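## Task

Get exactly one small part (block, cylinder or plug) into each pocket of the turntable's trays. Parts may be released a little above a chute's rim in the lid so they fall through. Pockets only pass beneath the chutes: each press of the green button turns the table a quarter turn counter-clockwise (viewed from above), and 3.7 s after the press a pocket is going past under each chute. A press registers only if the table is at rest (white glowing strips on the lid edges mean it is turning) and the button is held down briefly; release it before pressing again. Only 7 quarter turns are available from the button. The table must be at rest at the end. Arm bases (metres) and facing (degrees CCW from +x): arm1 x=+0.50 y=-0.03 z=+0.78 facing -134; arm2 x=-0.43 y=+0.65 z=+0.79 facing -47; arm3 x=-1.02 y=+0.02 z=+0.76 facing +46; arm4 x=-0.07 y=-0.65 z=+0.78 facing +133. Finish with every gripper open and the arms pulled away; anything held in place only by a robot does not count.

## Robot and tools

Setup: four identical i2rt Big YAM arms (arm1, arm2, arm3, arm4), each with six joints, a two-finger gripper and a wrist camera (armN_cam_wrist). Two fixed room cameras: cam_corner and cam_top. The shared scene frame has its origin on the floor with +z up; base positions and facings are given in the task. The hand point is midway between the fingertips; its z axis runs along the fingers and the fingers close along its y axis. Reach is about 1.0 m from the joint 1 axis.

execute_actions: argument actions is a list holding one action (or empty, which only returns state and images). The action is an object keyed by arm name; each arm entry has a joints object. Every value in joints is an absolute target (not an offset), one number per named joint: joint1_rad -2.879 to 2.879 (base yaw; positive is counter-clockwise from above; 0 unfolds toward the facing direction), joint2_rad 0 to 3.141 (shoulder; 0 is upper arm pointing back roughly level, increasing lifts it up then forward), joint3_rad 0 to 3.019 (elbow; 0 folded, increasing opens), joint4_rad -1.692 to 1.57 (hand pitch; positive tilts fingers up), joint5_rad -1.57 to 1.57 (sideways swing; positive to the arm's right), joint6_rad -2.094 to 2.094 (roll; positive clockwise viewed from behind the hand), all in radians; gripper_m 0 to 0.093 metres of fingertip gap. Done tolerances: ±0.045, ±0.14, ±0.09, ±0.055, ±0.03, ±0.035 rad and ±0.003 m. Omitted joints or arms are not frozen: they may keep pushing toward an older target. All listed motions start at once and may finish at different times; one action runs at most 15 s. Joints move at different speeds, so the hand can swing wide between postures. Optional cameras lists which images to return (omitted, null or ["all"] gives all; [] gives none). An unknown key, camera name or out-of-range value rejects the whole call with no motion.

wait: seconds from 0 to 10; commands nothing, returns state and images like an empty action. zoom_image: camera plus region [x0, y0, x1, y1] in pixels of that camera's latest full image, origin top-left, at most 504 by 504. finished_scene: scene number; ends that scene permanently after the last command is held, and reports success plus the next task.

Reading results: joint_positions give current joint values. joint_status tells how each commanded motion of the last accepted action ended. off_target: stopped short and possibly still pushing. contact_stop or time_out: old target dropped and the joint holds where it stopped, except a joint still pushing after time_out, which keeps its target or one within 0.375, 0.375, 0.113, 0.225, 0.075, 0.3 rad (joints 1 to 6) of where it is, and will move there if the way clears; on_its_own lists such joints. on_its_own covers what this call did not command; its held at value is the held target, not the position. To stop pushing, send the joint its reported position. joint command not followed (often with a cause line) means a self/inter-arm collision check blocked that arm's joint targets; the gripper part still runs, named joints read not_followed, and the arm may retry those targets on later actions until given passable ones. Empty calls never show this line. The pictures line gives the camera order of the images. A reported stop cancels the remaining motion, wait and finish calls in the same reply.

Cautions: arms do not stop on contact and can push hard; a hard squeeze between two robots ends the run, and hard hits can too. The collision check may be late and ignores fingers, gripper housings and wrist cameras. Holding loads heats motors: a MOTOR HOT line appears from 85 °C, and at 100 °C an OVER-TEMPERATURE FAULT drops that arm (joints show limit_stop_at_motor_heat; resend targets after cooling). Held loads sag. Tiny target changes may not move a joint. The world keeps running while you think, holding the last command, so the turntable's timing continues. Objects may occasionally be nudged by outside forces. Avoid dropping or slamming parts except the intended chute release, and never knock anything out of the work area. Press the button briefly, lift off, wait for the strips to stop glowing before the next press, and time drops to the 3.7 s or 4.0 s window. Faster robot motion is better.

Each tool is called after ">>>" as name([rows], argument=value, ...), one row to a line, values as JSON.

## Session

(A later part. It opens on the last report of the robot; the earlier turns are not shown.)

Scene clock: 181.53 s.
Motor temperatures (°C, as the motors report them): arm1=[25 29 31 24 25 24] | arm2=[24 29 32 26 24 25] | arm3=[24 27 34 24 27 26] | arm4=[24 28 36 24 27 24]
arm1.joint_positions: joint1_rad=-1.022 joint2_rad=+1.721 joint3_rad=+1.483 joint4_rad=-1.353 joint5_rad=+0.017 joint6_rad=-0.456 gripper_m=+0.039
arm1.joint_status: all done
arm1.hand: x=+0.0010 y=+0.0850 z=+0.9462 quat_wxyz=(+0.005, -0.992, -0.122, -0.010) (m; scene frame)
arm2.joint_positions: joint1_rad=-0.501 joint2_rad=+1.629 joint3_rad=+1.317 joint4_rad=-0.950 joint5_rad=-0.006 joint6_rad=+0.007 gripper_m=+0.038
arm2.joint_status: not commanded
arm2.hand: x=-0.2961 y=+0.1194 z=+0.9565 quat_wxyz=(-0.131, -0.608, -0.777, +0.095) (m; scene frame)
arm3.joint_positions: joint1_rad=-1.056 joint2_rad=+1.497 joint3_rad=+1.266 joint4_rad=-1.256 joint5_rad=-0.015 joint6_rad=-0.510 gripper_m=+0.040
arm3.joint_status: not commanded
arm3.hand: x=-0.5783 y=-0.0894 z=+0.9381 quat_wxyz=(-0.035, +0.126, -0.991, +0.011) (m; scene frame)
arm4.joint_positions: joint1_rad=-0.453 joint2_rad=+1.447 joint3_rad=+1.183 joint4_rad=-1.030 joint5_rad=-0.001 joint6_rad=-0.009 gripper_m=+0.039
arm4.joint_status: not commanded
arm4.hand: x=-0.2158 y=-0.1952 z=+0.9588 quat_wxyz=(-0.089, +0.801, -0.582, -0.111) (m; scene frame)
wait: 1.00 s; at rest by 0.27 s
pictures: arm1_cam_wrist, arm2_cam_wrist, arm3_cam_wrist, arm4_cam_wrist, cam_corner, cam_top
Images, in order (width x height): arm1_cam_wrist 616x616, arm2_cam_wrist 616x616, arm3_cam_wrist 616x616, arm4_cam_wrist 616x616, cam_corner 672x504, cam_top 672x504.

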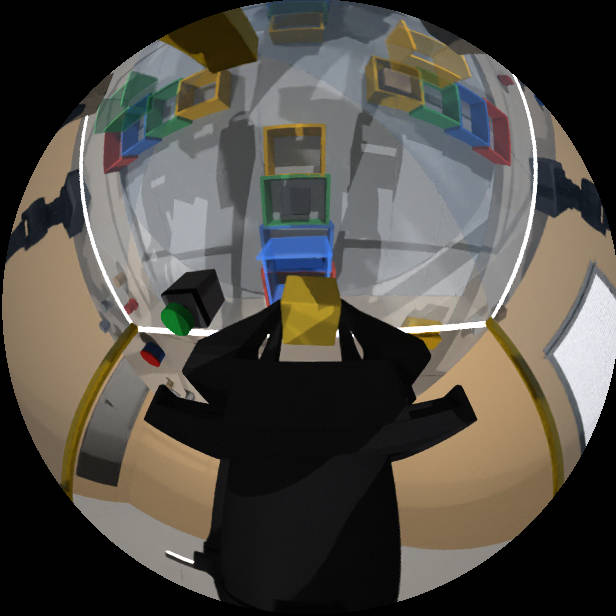

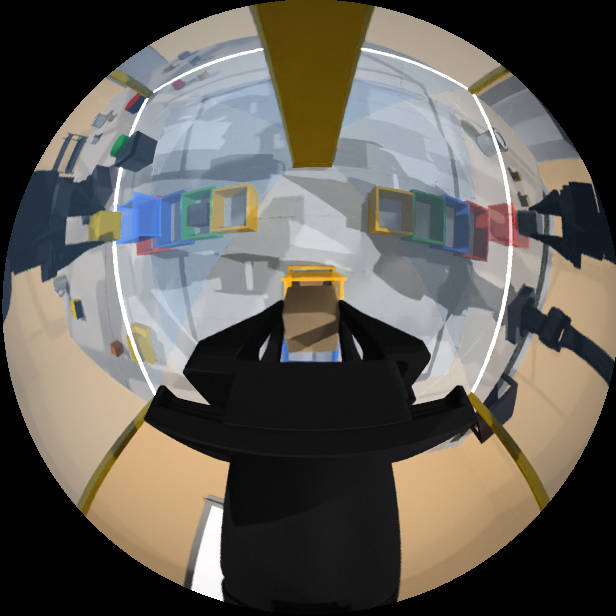

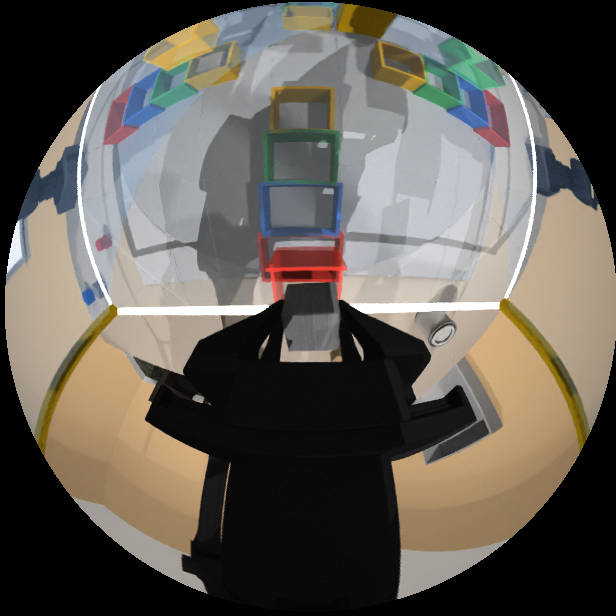

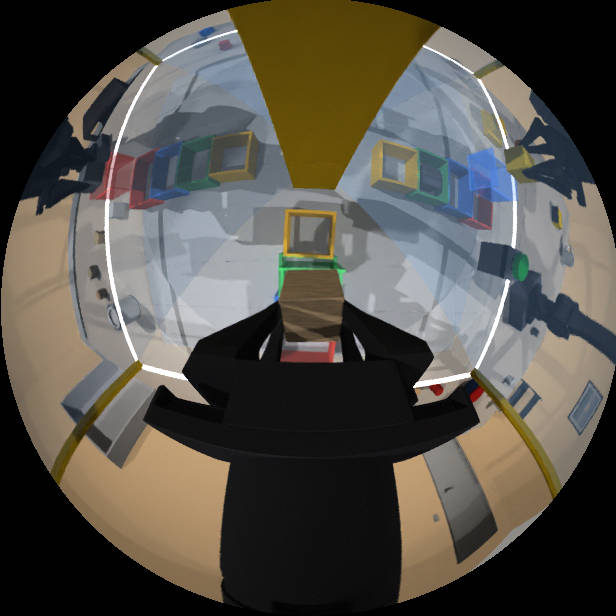

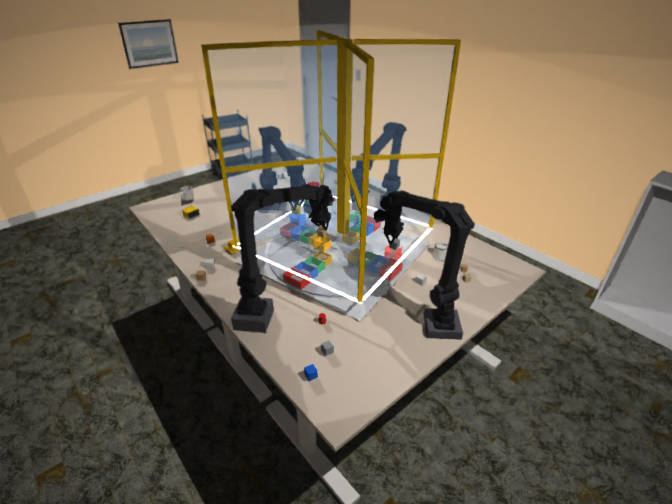

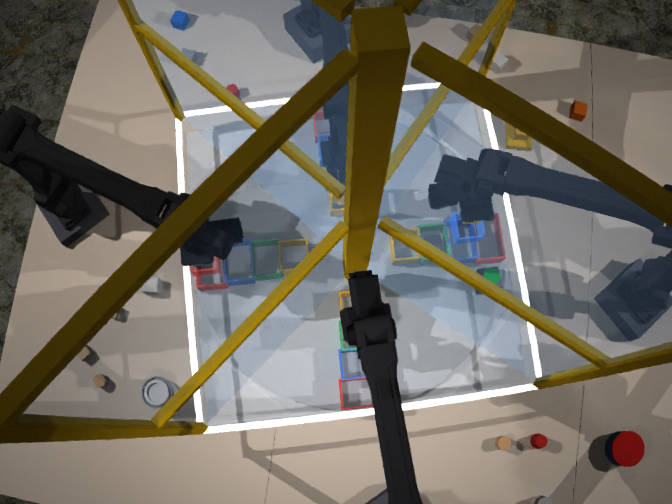

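>>> execute_actions([
  {"arm1":{"joints":{"joint2_rad":1.52,"gripper_m":0.028}},"arm2":{"joints":{"gripper_m":0.028}},"arm3":{"joints":{"gripper_m":0.028}},"arm4":{"joints":{"joint2_rad":1.47,"joint4_rad":-1.075,"gripper_m":0.028}}},
], cameras=[])

>>> execute_actions([
  {"arm1":{"joints":{"joint1_rad":-0.765,"joint3_rad":1.32,"joint4_rad":-1.425}}},
], cameras=[])

>>> execute_actions([
  {"arm1":{"joints":{"joint2_rad":1.62}}},
], cameras=[])

>>> execute_actions([
  {"arm1":{"joints":{"joint3_rad":1.52,"joint4_rad":-1.345}}},
], cameras=[])

>>> execute_actions([
  {"arm1":{"joints":{"joint1_rad":-0.99,"joint2_rad":1.71}}},
], cameras=[])

>>> wait(seconds=0.8)

>>> execute_actions([
  {"arm1":{"joints":{"gripper_m":0.09}},"arm2":{"joints":{"gripper_m":0.09}},"arm3":{"joints":{"gripper_m":0.09}},"arm4":{"joints":{"gripper_m":0.09}}},
], cameras=[])

>>> execute_actions([
  {"arm1":{"joints":{"joint2_rad":0.85,"joint3_rad":0.93,"joint4_rad":-1.62,"joint6_rad":0}},"arm2":{"joints":{"joint2_rad":0.85,"joint3_rad":0.93,"joint4_rad":-1.62,"joint6_rad":0}},"arm3":{"joints":{"joint2_rad":0.85,"joint3_rad":0.93,"joint4_rad":-1.62,"joint6_rad":0}},"arm4":{"joints":{"joint2_rad":0.85,"joint3_rad":0.93,"joint4_rad":-1.62,"joint6_rad":0}}},
], cameras=["cam_top","arm2_cam_wrist"])

Scene clock: 203.17 s.
Motor temperatures (°C, as the motors report them): arm1=[25 29 33 24 25 24] | arm2=[24 29 32 26 24 25] | arm3=[24 27 34 24 27 26] | arm4=[24 28 35 24 27 24]
arm1.joint_positions: joint1_rad=-1.022 joint2_rad=+1.512 joint3_rad=+1.489 joint4_rad=-1.353 joint5_rad=+0.017 joint6_rad=-0.456 gripper_m=+0.039
arm1.joint_status: gripper_m off_target (ended at +0.039, target +0.028); the others done
arm1.hand: x=+0.0161 y=+0.0819 z=+1.0498 quat_wxyz=(+0.040, -0.988, -0.120, +0.092) (m; scene frame)
arm2.joint_positions: joint1_rad=-0.501 joint2_rad=+1.629 joint3_rad=+1.317 joint4_rad=-0.950 joint5_rad=-0.006 joint6_rad=+0.007 gripper_m=+0.038
arm2.joint_status: gripper_m off_target (ended at +0.038, target +0.028)
arm2.hand: x=-0.2961 y=+0.1194 z=+0.9565 quat_wxyz=(-0.131, -0.608, -0.777, +0.095) (m; scene frame)
arm3.joint_positions: joint1_rad=-1.056 joint2_rad=+1.497 joint3_rad=+1.266 joint4_rad=-1.256 joint5_rad=-0.015 joint6_rad=-0.510 gripper_m=+0.040
arm3.joint_status: gripper_m off_target (ended at +0.040, target +0.028)
arm3.hand: x=-0.5783 y=-0.0894 z=+0.9381 quat_wxyz=(-0.035, +0.126, -0.991, +0.011) (m; scene frame)
arm4.joint_positions: joint1_rad=-0.453 joint2_rad=+1.473 joint3_rad=+1.183 joint4_rad=-1.063 joint5_rad=-0.001 joint6_rad=-0.009 gripper_m=+0.039
arm4.joint_status: gripper_m off_target (ended at +0.039, target +0.028); the others done
arm4.hand: x=-0.2136 y=-0.2016 z=+0.9451 quat_wxyz=(-0.072, +0.804, -0.584, -0.087) (m; scene frame)
pictures: none
No camera images: the call's "cameras" was empty. Leave "cameras" out to get every camera's image.

Scene clock: 204.20 s.
Motor temperatures (°C, as the motors report them): arm1=[25 29 33 24 25 24] | arm2=[24 29 32 26 24 25] | arm3=[24 27 34 24 27 26] | arm4=[24 28 35 24 27 24]
arm1.joint_positions: joint1_rad=-0.751 joint2_rad=+1.522 joint3_rad=+1.311 joint4_rad=-1.417 joint5_rad=+0.014 joint6_rad=-0.456 gripper_m=+0.039
arm1.joint_status: all done
arm1.hand: x=+0.0708 y=-0.0488 z=+0.9735 quat_wxyz=(+0.002, -0.967, -0.255, -0.027) (m; scene frame)
arm2.joint_positions: joint1_rad=-0.501 joint2_rad=+1.629 joint3_rad=+1.317 joint4_rad=-0.950 joint5_rad=-0.006 joint6_rad=+0.007 gripper_m=+0.038
arm2.joint_status: not commanded
arm2.hand: x=-0.2961 y=+0.1194 z=+0.9565 quat_wxyz=(-0.131, -0.608, -0.777, +0.095) (m; scene frame)
arm3.joint_positions: joint1_rad=-1.056 joint2_rad=+1.497 joint3_rad=+1.266 joint4_rad=-1.256 joint5_rad=-0.015 joint6_rad=-0.510 gripper_m=+0.040
arm3.joint_status: not commanded
arm3.hand: x=-0.5783 y=-0.0894 z=+0.9381 quat_wxyz=(-0.035, +0.126, -0.991, +0.011) (m; scene frame)
arm4.joint_positions: joint1_rad=-0.453 joint2_rad=+1.473 joint3_rad=+1.183 joint4_rad=-1.063 joint5_rad=-0.001 joint6_rad=-0.009 gripper_m=+0.039
arm4.joint_status: not commanded
arm4.hand: x=-0.2136 y=-0.2016 z=+0.9451 quat_wxyz=(-0.072, +0.804, -0.584, -0.087) (m; scene frame)
pictures: none
No camera images: the call's "cameras" was empty. Leave "cameras" out to get every camera's image.

Scene clock: 204.97 s.
Motor temperatures (°C, as the motors report them): arm1=[25 29 33 24 25 24] | arm2=[24 29 32 26 24 25] | arm3=[24 27 34 24 27 26] | arm4=[24 28 35 24 27 24]
arm1.joint_positions: joint1_rad=-0.751 joint2_rad=+1.582 joint3_rad=+1.322 joint4_rad=-1.424 joint5_rad=+0.017 joint6_rad=-0.456 gripper_m=+0.039
arm1.joint_status: all done
arm1.hand: x=+0.0661 y=-0.0483 z=+0.9528 quat_wxyz=(-0.002, -0.965, -0.255, -0.055) (m; scene frame)
arm2.joint_positions: joint1_rad=-0.501 joint2_rad=+1.629 joint3_rad=+1.317 joint4_rad=-0.950 joint5_rad=-0.006 joint6_rad=+0.007 gripper_m=+0.038
arm2.joint_status: not commanded
arm2.hand: x=-0.2961 y=+0.1194 z=+0.9565 quat_wxyz=(-0.131, -0.608, -0.777, +0.095) (m; scene frame)
arm3.joint_positions: joint1_rad=-1.056 joint2_rad=+1.497 joint3_rad=+1.266 joint4_rad=-1.256 joint5_rad=-0.015 joint6_rad=-0.510 gripper_m=+0.040
arm3.joint_status: not commanded
arm3.hand: x=-0.5783 y=-0.0894 z=+0.9381 quat_wxyz=(-0.035, +0.126, -0.991, +0.011) (m; scene frame)
arm4.joint_positions: joint1_rad=-0.453 joint2_rad=+1.473 joint3_rad=+1.183 joint4_rad=-1.063 joint5_rad=-0.001 joint6_rad=-0.009 gripper_m=+0.039
arm4.joint_status: not commanded
arm4.hand: x=-0.2136 y=-0.2016 z=+0.9451 quat_wxyz=(-0.072, +0.804, -0.584, -0.087) (m; scene frame)
pictures: none
No camera images: the call's "cameras" was empty. Leave "cameras" out to get every camera's image.

Scene clock: 205.90 s.
Motor temperatures (°C, as the motors report them): arm1=[25 29 33 24 25 24] | arm2=[24 29 32 26 24 25] | arm3=[24 27 35 24 27 26] | arm4=[24 28 35 24 27 24]
arm1.joint_positions: joint1_rad=-0.751 joint2_rad=+1.614 joint3_rad=+1.483 joint4_rad=-1.353 joint5_rad=+0.017 joint6_rad=-0.456 gripper_m=+0.039
arm1.joint_status: all done
arm1.hand: x=-0.0043 y=-0.0525 z=+0.9983 quat_wxyz=(+0.017, -0.966, -0.254, +0.043) (m; scene frame)
arm2.joint_positions: joint1_rad=-0.501 joint2_rad=+1.629 joint3_rad=+1.317 joint4_rad=-0.950 joint5_rad=-0.006 joint6_rad=+0.007 gripper_m=+0.038
arm2.joint_status: not commanded
arm2.hand: x=-0.2961 y=+0.1194 z=+0.9565 quat_wxyz=(-0.131, -0.608, -0.777, +0.095) (m; scene frame)
arm3.joint_positions: joint1_rad=-1.056 joint2_rad=+1.497 joint3_rad=+1.266 joint4_rad=-1.256 joint5_rad=-0.015 joint6_rad=-0.510 gripper_m=+0.040
arm3.joint_status: not commanded
arm3.hand: x=-0.5783 y=-0.0894 z=+0.9381 quat_wxyz=(-0.035, +0.126, -0.991, +0.011) (m; scene frame)
arm4.joint_positions: joint1_rad=-0.453 joint2_rad=+1.473 joint3_rad=+1.183 joint4_rad=-1.063 joint5_rad=-0.001 joint6_rad=-0.009 gripper_m=+0.039
arm4.joint_status: not commanded
arm4.hand: x=-0.2136 y=-0.2016 z=+0.9451 quat_wxyz=(-0.072, +0.804, -0.584, -0.087) (m; scene frame)
pictures: none
No camera images: the call's "cameras" was empty. Leave "cameras" out to get every camera's image.

Scene clock: 207.07 s.
Motor temperatures (°C, as the motors report them): arm1=[25 29 33 24 25 24] | arm2=[24 29 32 26 24 25] | arm3=[24 27 35 24 27 26] | arm4=[24 28 35 24 27 24]
arm1.joint_positions: joint1_rad=-1.002 joint2_rad=+1.720 joint3_rad=+1.483 joint4_rad=-1.353 joint5_rad=+0.016 joint6_rad=-0.456 gripper_m=+0.039
arm1.joint_status: all done
arm1.hand: x=-0.0011 y=+0.0746 z=+0.9464 quat_wxyz=(+0.005, -0.991, -0.132, -0.010) (m; scene frame)
arm2.joint_positions: joint1_rad=-0.501 joint2_rad=+1.629 joint3_rad=+1.317 joint4_rad=-0.950 joint5_rad=-0.006 joint6_rad=+0.007 gripper_m=+0.038
arm2.joint_status: not commanded
arm2.hand: x=-0.2961 y=+0.1194 z=+0.9565 quat_wxyz=(-0.131, -0.608, -0.777, +0.095) (m; scene frame)
arm3.joint_positions: joint1_rad=-1.056 joint2_rad=+1.497 joint3_rad=+1.266 joint4_rad=-1.256 joint5_rad=-0.015 joint6_rad=-0.510 gripper_m=+0.040
arm3.joint_status: not commanded
arm3.hand: x=-0.5783 y=-0.0894 z=+0.9381 quat_wxyz=(-0.035, +0.126, -0.991, +0.011) (m; scene frame)
arm4.joint_positions: joint1_rad=-0.453 joint2_rad=+1.473 joint3_rad=+1.183 joint4_rad=-1.063 joint5_rad=-0.001 joint6_rad=-0.009 gripper_m=+0.039
arm4.joint_status: not commanded
arm4.hand: x=-0.2136 y=-0.2016 z=+0.9451 quat_wxyz=(-0.072, +0.804, -0.584, -0.087) (m; scene frame)
pictures: none
No camera images: the call's "cameras" was empty. Leave "cameras" out to get every camera's image.

Scene clock: 207.87 s.
Motor temperatures (°C, as the motors report them): arm1=[25 29 33 24 25 24] | arm2=[24 29 32 26 24 25] | arm3=[24 27 35 24 27 26] | arm4=[24 28 35 24 27 24]
arm1.joint_positions: joint1_rad=-1.002 joint2_rad=+1.720 joint3_rad=+1.483 joint4_rad=-1.353 joint5_rad=+0.016 joint6_rad=-0.456 gripper_m=+0.039
arm1.joint_status: all done
arm1.hand: x=-0.0011 y=+0.0746 z=+0.9464 quat_wxyz=(+0.005, -0.991, -0.132, -0.010) (m; scene frame)
arm2.joint_positions: joint1_rad=-0.501 joint2_rad=+1.629 joint3_rad=+1.317 joint4_rad=-0.950 joint5_rad=-0.006 joint6_rad=+0.007 gripper_m=+0.038
arm2.joint_status: not commanded
arm2.hand: x=-0.2961 y=+0.1194 z=+0.9565 quat_wxyz=(-0.131, -0.608, -0.777, +0.095) (m; scene frame)
arm3.joint_positions: joint1_rad=-1.056 joint2_rad=+1.497 joint3_rad=+1.266 joint4_rad=-1.256 joint5_rad=-0.015 joint6_rad=-0.510 gripper_m=+0.040
arm3.joint_status: not commanded
arm3.hand: x=-0.5783 y=-0.0894 z=+0.9381 quat_wxyz=(-0.035, +0.126, -0.991, +0.011) (m; scene frame)
arm4.joint_positions: joint1_rad=-0.453 joint2_rad=+1.473 joint3_rad=+1.183 joint4_rad=-1.063 joint5_rad=-0.001 joint6_rad=-0.009 gripper_m=+0.039
arm4.joint_status: not commanded
arm4.hand: x=-0.2136 y=-0.2016 z=+0.9451 quat_wxyz=(-0.072, +0.804, -0.584, -0.087) (m; scene frame)
wait: 0.80 s; at rest by 0.27 s
pictures: arm1_cam_wrist, arm2_cam_wrist, arm3_cam_wrist, arm4_cam_wrist, cam_corner, cam_top
Images, in order (width x height): arm1_cam_wrist 616x616, arm2_cam_wrist 616x616, arm3_cam_wrist 616x616, arm4_cam_wrist 616x616, cam_corner 672x504, cam_top 672x504.

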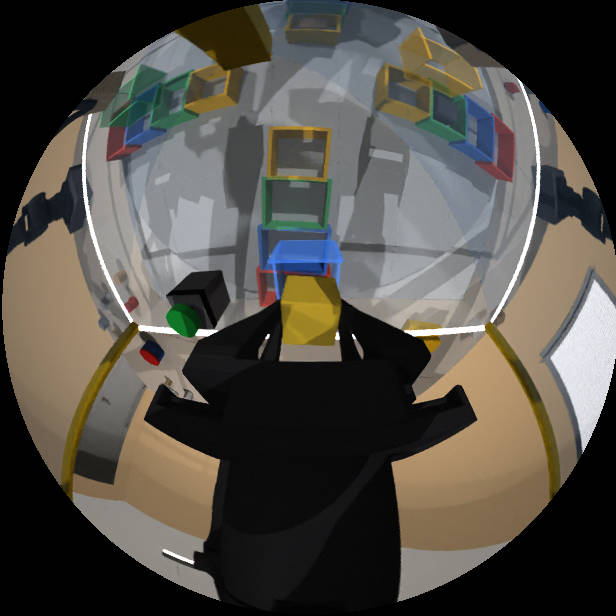

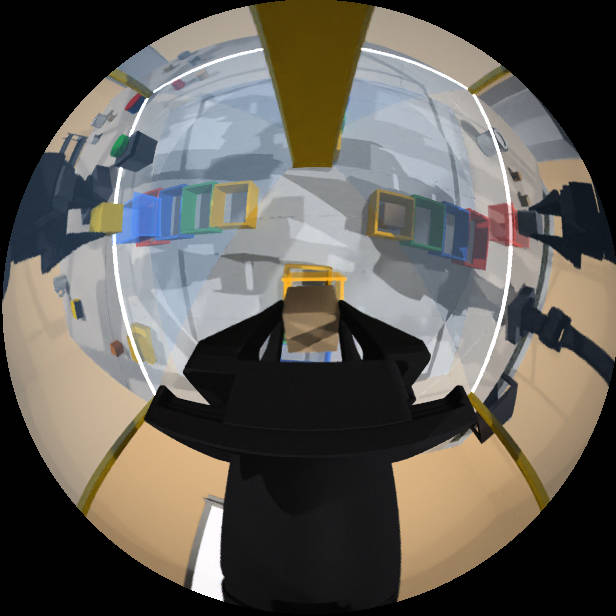

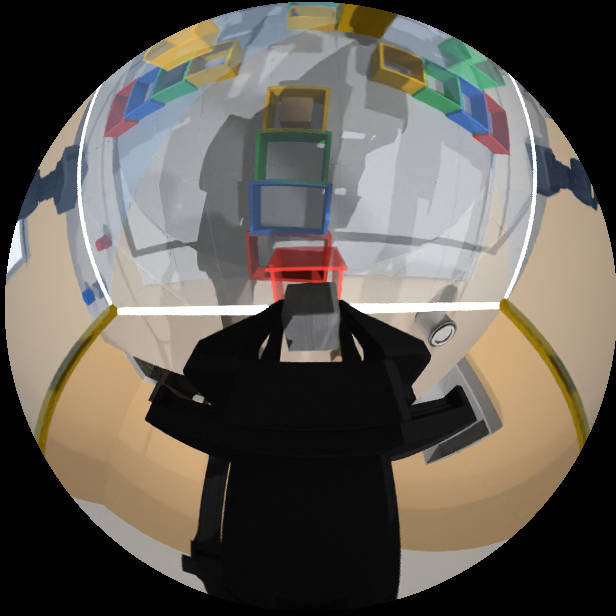

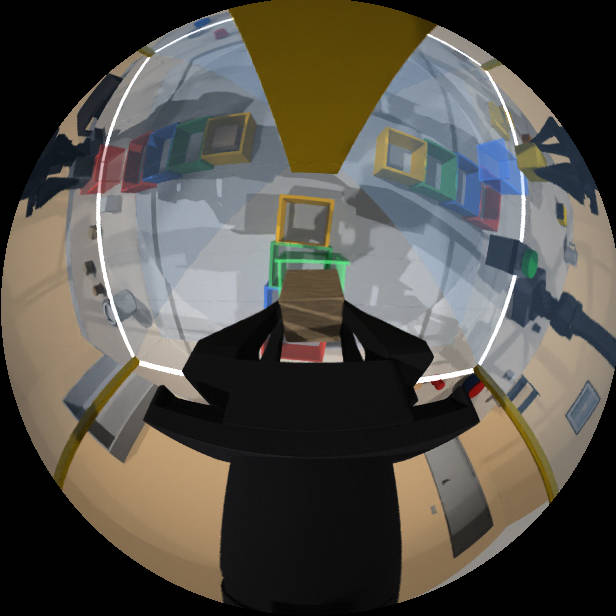

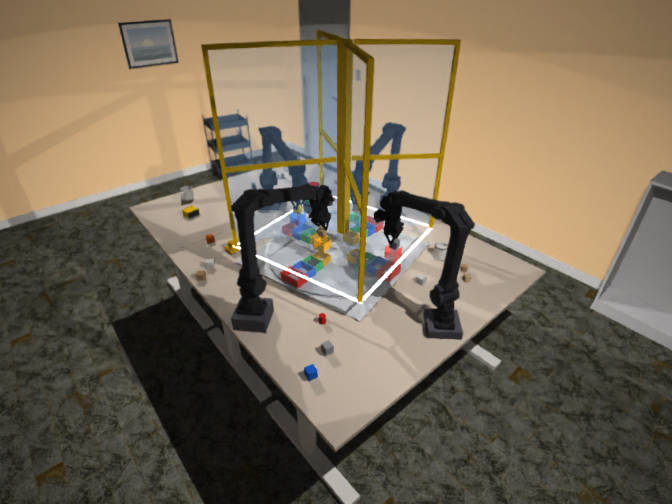

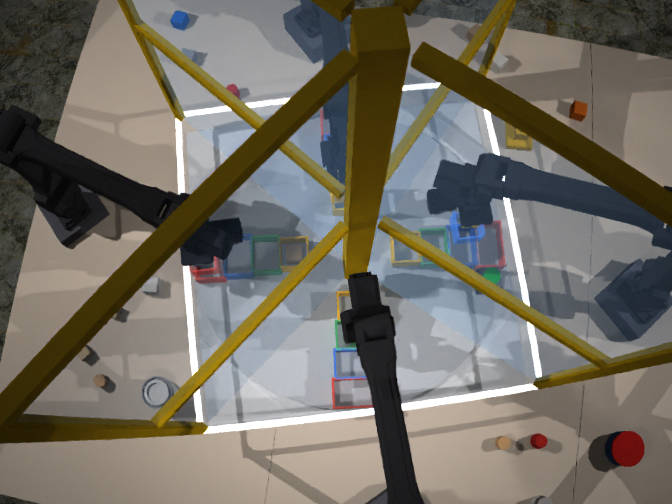

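Scene clock: 208.50 s.
Motor temperatures (°C, as the motors report them): arm1=[25 29 33 24 25 24] | arm2=[24 29 32 26 24 25] | arm3=[24 27 35 24 27 26] | arm4=[24 28 35 24 27 24]
arm1.joint_positions: joint1_rad=-1.002 joint2_rad=+1.720 joint3_rad=+1.483 joint4_rad=-1.353 joint5_rad=+0.016 joint6_rad=-0.456 gripper_m=+0.090
arm1.joint_status: all done
arm1.hand: x=-0.0011 y=+0.0746 z=+0.9464 quat_wxyz=(+0.005, -0.991, -0.132, -0.010) (m; scene frame)
arm2.joint_positions: joint1_rad=-0.501 joint2_rad=+1.629 joint3_rad=+1.317 joint4_rad=-0.950 joint5_rad=-0.006 joint6_rad=+0.007 gripper_m=+0.090
arm2.joint_status: all done
arm2.hand: x=-0.2961 y=+0.1194 z=+0.9565 quat_wxyz=(-0.131, -0.608, -0.777, +0.095) (m; scene frame)
arm3.joint_positions: joint1_rad=-1.056 joint2_rad=+1.497 joint3_rad=+1.266 joint4_rad=-1.256 joint5_rad=-0.015 joint6_rad=-0.510 gripper_m=+0.090
arm3.joint_status: all done
arm3.hand: x=-0.5783 y=-0.0894 z=+0.9381 quat_wxyz=(-0.035, +0.126, -0.991, +0.011) (m; scene frame)
arm4.joint_positions: joint1_rad=-0.453 joint2_rad=+1.473 joint3_rad=+1.183 joint4_rad=-1.063 joint5_rad=-0.001 joint6_rad=-0.009 gripper_m=+0.090
arm4.joint_status: all done
arm4.hand: x=-0.2136 y=-0.2016 z=+0.9451 quat_wxyz=(-0.072, +0.804, -0.584, -0.087) (m; scene frame)
pictures: none
No camera images: the call's "cameras" was empty. Leave "cameras" out to get every camera's image.

Scene clock: 210.03 s.
Motor temperatures (°C, as the motors report them): arm1=[25 29 33 24 25 24] | arm2=[24 29 32 26 24 25] | arm3=[24 27 34 24 27 26] | arm4=[24 28 34 24 27 24]
arm1.joint_positions: joint1_rad=-1.002 joint2_rad=+0.845 joint3_rad=+0.933 joint4_rad=-1.614 joint5_rad=+0.016 joint6_rad=-0.017 gripper_m=+0.090
arm1.joint_status: all done
arm1.hand: x=+0.2929 y=+0.0177 z=+1.0326 quat_wxyz=(+0.010, -0.996, +0.088, +0.023) (m; scene frame)
arm2.joint_positions: joint1_rad=-0.501 joint2_rad=+0.841 joint3_rad=+0.943 joint4_rad=-1.605 joint5_rad=-0.006 joint6_rad=+0.007 gripper_m=+0.090
arm2.joint_status: all done
arm2.hand: x=-0.3792 y=+0.4440 z=+1.0496 quat_wxyz=(-0.036, -0.616, -0.787, +0.022) (m; scene frame)
arm3.joint_positions: joint1_rad=-1.056 joint2_rad=+0.848 joint3_rad=+0.939 joint4_rad=-1.613 joint5_rad=-0.015 joint6_rad=-0.010 gripper_m=+0.090
arm3.joint_status: all done
arm3.hand: x=-0.8088 y=-0.0277 z=+1.0084 quat_wxyz=(-0.019, -0.124, -0.992, +0.000) (m; scene frame)
arm4.joint_positions: joint1_rad=-0.453 joint2_rad=+0.845 joint3_rad=+0.922 joint4_rad=-1.608 joint5_rad=-0.001 joint6_rad=-0.009 gripper_m=+0.090
arm4.joint_status: all done
arm4.hand: x=-0.1369 y=-0.4505 z=+1.0206 quat_wxyz=(-0.019, +0.808, -0.588, -0.016) (m; scene frame)
pictures: arm2_cam_wrist, cam_top
Images, in order (width x height): arm2_cam_wrist 616x616, cam_top 672x504.

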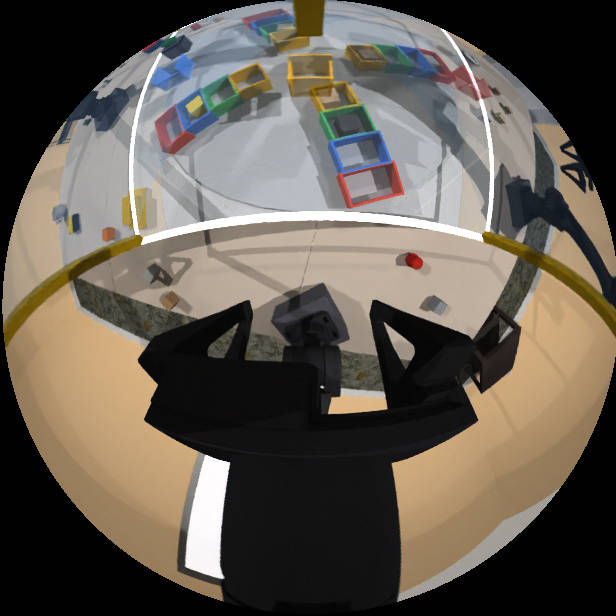

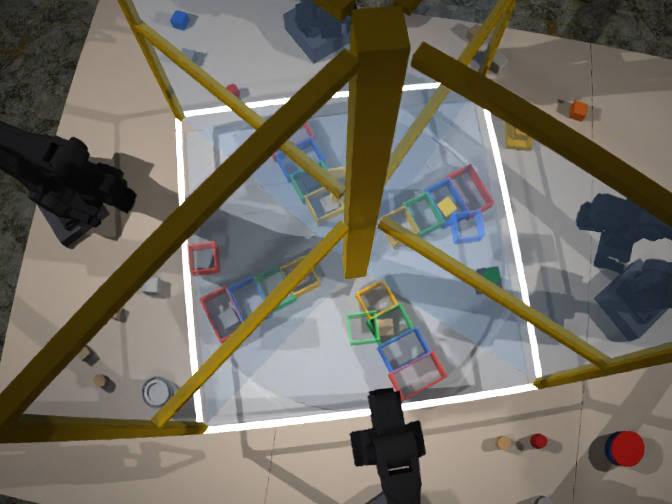

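>>> execute_actions([
  {"arm1":{"joints":{"joint1_rad":1.34}},"arm2":{"joints":{"joint1_rad":-2.0}},"arm3":{"joints":{"joint1_rad":-1.8}},"arm4":{"joints":{"joint1_rad":-2.18}}},
], cameras=[])

>>> execute_actions([
  {"arm1":{"joints":{"joint2_rad":1.8,"joint3_rad":1.28,"joint4_rad":-0.98}},"arm2":{"joints":{"joint2_rad":1.5,"joint3_rad":0.87,"joint4_rad":-0.93}},"arm3":{"joints":{"joint2_rad":1.16,"joint3_rad":0.72,"joint4_rad":-1.09}},"arm4":{"joints":{"joint2_rad":1.4,"joint3_rad":0.89,"joint4_rad":-1.03}}},
], cameras=["arm1_cam_wrist","arm2_cam_wrist","arm3_cam_wrist","arm4_cam_wrist"])

Scene clock: 226.53 s.
Motor temperatures (°C, as the motors report them): arm1=[25 28 32 24 25 24] | arm2=[24 29 31 26 24 25] | arm3=[24 27 32 24 27 26] | arm4=[24 27 34 24 27 24]
arm1.joint_positions: joint1_rad=+1.330 joint2_rad=+0.845 joint3_rad=+0.933 joint4_rad=-1.614 joint5_rad=+0.015 joint6_rad=-0.014 gripper_m=+0.090
arm1.joint_status: all done
arm1.hand: x=+0.6132 y=-0.2069 z=+1.0312 quat_wxyz=(-0.014, -0.474, -0.880, +0.018) (m; scene frame)
arm2.joint_positions: joint1_rad=-1.990 joint2_rad=+0.843 joint3_rad=+0.943 joint4_rad=-1.605 joint5_rad=-0.008 joint6_rad=+0.007 gripper_m=+0.090
arm2.joint_status: all done
arm2.hand: x=-0.6379 y=+0.5822 z=+1.0453 quat_wxyz=(-0.017, -0.986, -0.161, +0.029) (m; scene frame)
arm3.joint_positions: joint1_rad=-1.797 joint2_rad=+0.848 joint3_rad=+0.939 joint4_rad=-1.613 joint5_rad=-0.015 joint6_rad=-0.009 gripper_m=+0.090
arm3.joint_status: all done
arm3.hand: x=-0.8991 y=-0.1543 z=+1.0105 quat_wxyz=(-0.021, -0.475, -0.880, +0.011) (m; scene frame)
arm4.joint_positions: joint1_rad=-2.170 joint2_rad=+0.848 joint3_rad=+0.922 joint4_rad=-1.608 joint5_rad=+0.000 joint6_rad=-0.009 gripper_m=+0.090
arm4.joint_status: all done
arm4.hand: x=+0.1356 y=-0.6201 z=+1.0209 quat_wxyz=(-0.024, +0.083, -0.996, -0.007) (m; scene frame)
pictures: none
No camera images: the call's "cameras" was empty. Leave "cameras" out to get every camera's image.

Scene clock: 228.17 s.
Motor temperatures (°C, as the motors report them): arm1=[25 28 32 24 25 24] | arm2=[24 29 31 26 24 25] | arm3=[24 27 32 24 27 26] | arm4=[24 27 34 24 27 24]
arm1.joint_positions: joint1_rad=+1.330 joint2_rad=+1.811 joint3_rad=+1.269 joint4_rad=-0.991 joint5_rad=+0.015 joint6_rad=-0.014 gripper_m=+0.090
arm1.joint_status: all done
arm1.hand: x=+0.7746 y=-0.4609 z=+0.8232 quat_wxyz=(-0.011, -0.474, -0.880, +0.017) (m; scene frame)
arm2.joint_positions: joint1_rad=-1.990 joint2_rad=+1.497 joint3_rad=+0.877 joint4_rad=-0.947 joint5_rad=-0.008 joint6_rad=+0.007 gripper_m=+0.090
arm2.joint_status: all done
arm2.hand: x=-0.7847 y=+0.5281 z=+0.8390 quat_wxyz=(-0.012, -0.987, -0.161, -0.001) (m; scene frame)
arm3.joint_positions: joint1_rad=-1.797 joint2_rad=+1.162 joint3_rad=+0.718 joint4_rad=-1.101 joint5_rad=-0.015 joint6_rad=-0.009 gripper_m=+0.090
arm3.joint_status: all done
arm3.hand: x=-0.8632 y=-0.2143 z=+0.8567 quat_wxyz=(-0.010, -0.475, -0.880, +0.006) (m; scene frame)
arm4.joint_positions: joint1_rad=-2.170 joint2_rad=+1.412 joint3_rad=+0.883 joint4_rad=-1.046 joint5_rad=+0.000 joint6_rad=-0.009 gripper_m=+0.090
arm4.joint_status: all done
arm4.hand: x=+0.2810 y=-0.5955 z=+0.8568 quat_wxyz=(-0.003, +0.083, -0.997, -0.005) (m; scene frame)
pictures: arm1_cam_wrist, arm2_cam_wrist, arm3_cam_wrist, arm4_cam_wrist
Images, in order (width x height): arm1_cam_wrist 616x616, arm2_cam_wrist 616x616, arm3_cam_wrist 616x616, arm4_cam_wrist 616x616.

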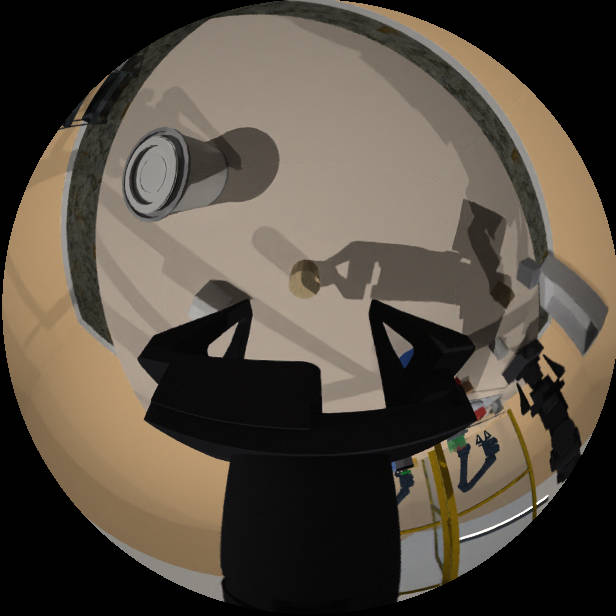

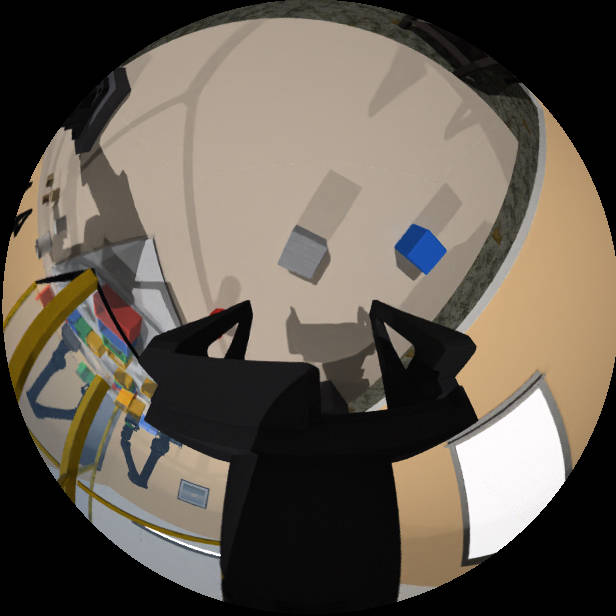

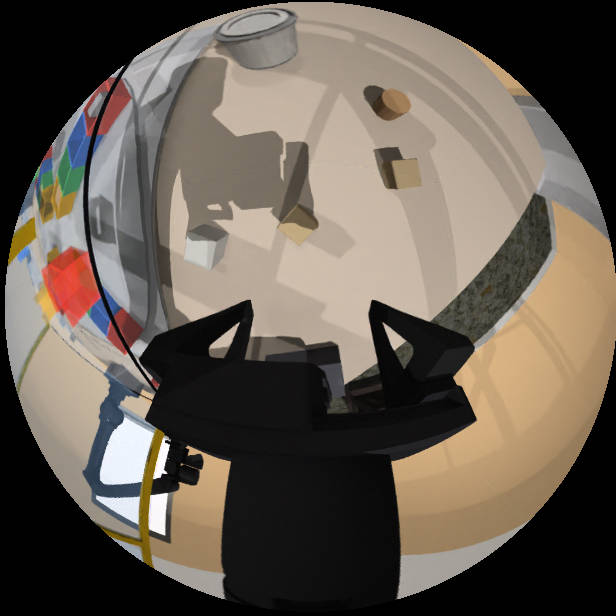

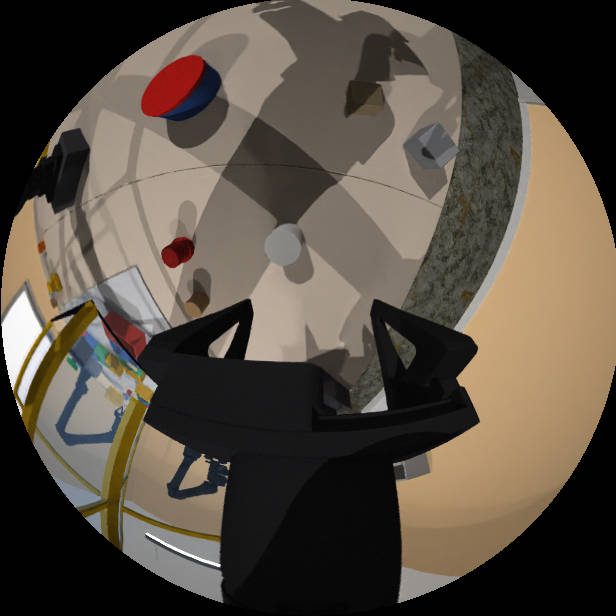

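>>> execute_actions([
  {"arm1":{"joints":{"gripper_m":0.065}},"arm2":{"joints":{"joint2_rad":1.58,"joint4_rad":-0.84,"joint6_rad":0.4}},"arm3":{"joints":{"joint1_rad":-1.76,"joint2_rad":1.36,"joint3_rad":0.76,"joint4_rad":-0.88,"joint6_rad":0.72}},"arm4":{"joints":{"joint1_rad":-2.095,"joint2_rad":1.5,"joint4_rad":-0.9}}},
], cameras=[])

>>> execute_actions([
  {"arm1":{"joints":{"joint2_rad":1.9,"joint3_rad":1.2,"joint4_rad":-0.81}},"arm2":{"joints":{"joint2_rad":1.7,"joint3_rad":0.82,"joint4_rad":-0.67}},"arm3":{"joints":{"joint2_rad":1.51,"joint3_rad":0.68,"joint4_rad":-0.7}},"arm4":{"joints":{"joint2_rad":1.64,"joint3_rad":0.83,"joint4_rad":-0.72}}},
], cameras=["arm1_cam_wrist","arm2_cam_wrist","arm3_cam_wrist","arm4_cam_wrist"])

Scene clock: 251.07 s.
Motor temperatures (°C, as the motors report them): arm1=[25 29 31 24 25 24] | arm2=[24 29 30 26 24 25] | arm3=[24 26 32 24 27 26] | arm4=[24 27 34 24 27 24]
arm1.joint_positions: joint1_rad=+1.330 joint2_rad=+1.811 joint3_rad=+1.269 joint4_rad=-0.991 joint5_rad=+0.015 joint6_rad=-0.014 gripper_m=+0.065
arm1.joint_status: all done
arm1.hand: x=+0.7746 y=-0.4609 z=+0.8232 quat_wxyz=(-0.011, -0.474, -0.880, +0.017) (m; scene frame)
arm2.joint_positions: joint1_rad=-1.990 joint2_rad=+1.573 joint3_rad=+0.877 joint4_rad=-0.856 joint5_rad=-0.008 joint6_rad=+0.387 gripper_m=+0.090
arm2.joint_status: all done
arm2.hand: x=-0.7985 y=+0.5229 z=+0.8118 quat_wxyz=(-0.014, -1.000, +0.028, +0.004) (m; scene frame)
arm3.joint_positions: joint1_rad=-1.764 joint2_rad=+1.359 joint3_rad=+0.718 joint4_rad=-0.891 joint5_rad=-0.015 joint6_rad=+0.710 gripper_m=+0.090
arm3.joint_status: all done
arm3.hand: x=-0.8336 y=-0.2420 z=+0.8026 quat_wxyz=(-0.018, -0.743, -0.669, +0.002) (m; scene frame)
arm4.joint_positions: joint1_rad=-2.099 joint2_rad=+1.513 joint3_rad=+0.883 joint4_rad=-0.915 joint5_rad=+0.000 joint6_rad=-0.009 gripper_m=+0.090
arm4.joint_status: all done
arm4.hand: x=+0.3006 y=-0.5643 z=+0.8226 quat_wxyz=(-0.018, +0.118, -0.993, -0.007) (m; scene frame)
pictures: none
No camera images: the call's "cameras" was empty. Leave "cameras" out to get every camera's image.

Scene clock: 252.03 s.
Motor temperatures (°C, as the motors report them): arm1=[25 29 31 24 25 24] | arm2=[24 29 30 26 24 25] | arm3=[24 26 32 24 27 26] | arm4=[24 27 33 24 27 24]
arm1.joint_positions: joint1_rad=+1.330 joint2_rad=+1.906 joint3_rad=+1.195 joint4_rad=-0.822 joint5_rad=+0.015 joint6_rad=-0.014 gripper_m=+0.065
arm1.joint_status: all done
arm1.hand: x=+0.7715 y=-0.4567 z=+0.7546 quat_wxyz=(-0.011, -0.474, -0.880, +0.017) (m; scene frame)
arm2.joint_positions: joint1_rad=-1.990 joint2_rad=+1.702 joint3_rad=+0.824 joint4_rad=-0.687 joint5_rad=-0.008 joint6_rad=+0.387 gripper_m=+0.090
arm2.joint_status: all done
arm2.hand: x=-0.7940 y=+0.5235 z=+0.7508 quat_wxyz=(-0.012, -1.000, +0.028, -0.003) (m; scene frame)
arm3.joint_positions: joint1_rad=-1.764 joint2_rad=+1.508 joint3_rad=+0.682 joint4_rad=-0.711 joint5_rad=-0.015 joint6_rad=+0.711 gripper_m=+0.090
arm3.joint_status: all done
arm3.hand: x=-0.8295 y=-0.2494 z=+0.7476 quat_wxyz=(-0.016, -0.744, -0.669, +0.002) (m; scene frame)
arm4.joint_positions: joint1_rad=-2.099 joint2_rad=+1.658 joint3_rad=+0.821 joint4_rad=-0.735 joint5_rad=+0.000 joint6_rad=-0.009 gripper_m=+0.090
arm4.joint_status: all done
arm4.hand: x=+0.2970 y=-0.5645 z=+0.7532 quat_wxyz=(-0.005, +0.119, -0.993, -0.005) (m; scene frame)
pictures: arm1_cam_wrist, arm2_cam_wrist, arm3_cam_wrist, arm4_cam_wrist
Images, in order (width x height): arm1_cam_wrist 616x616, arm2_cam_wrist 616x616, arm3_cam_wrist 616x616, arm4_cam_wrist 616x616.

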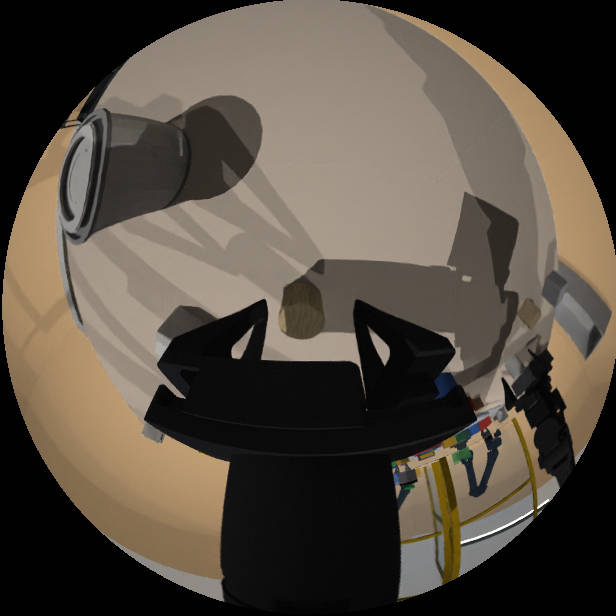

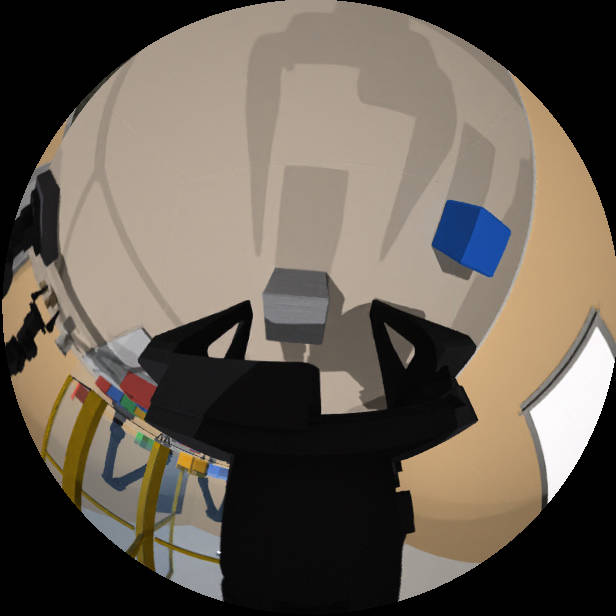

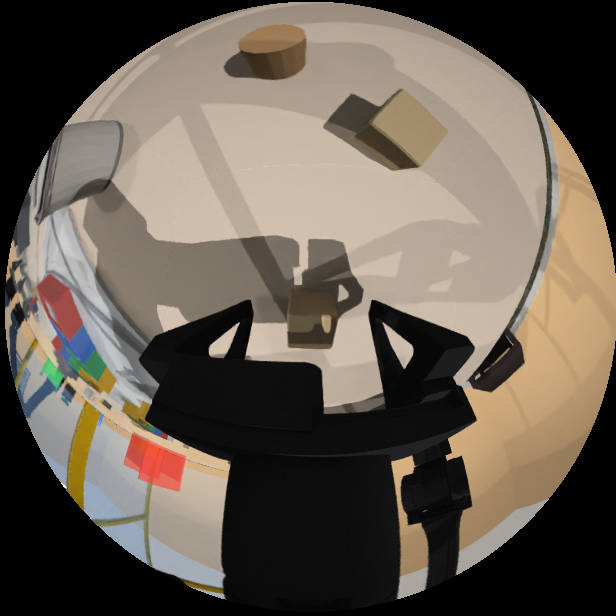

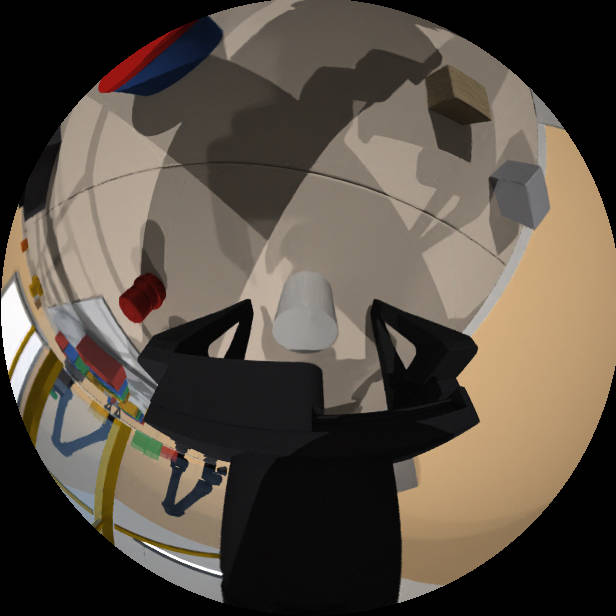

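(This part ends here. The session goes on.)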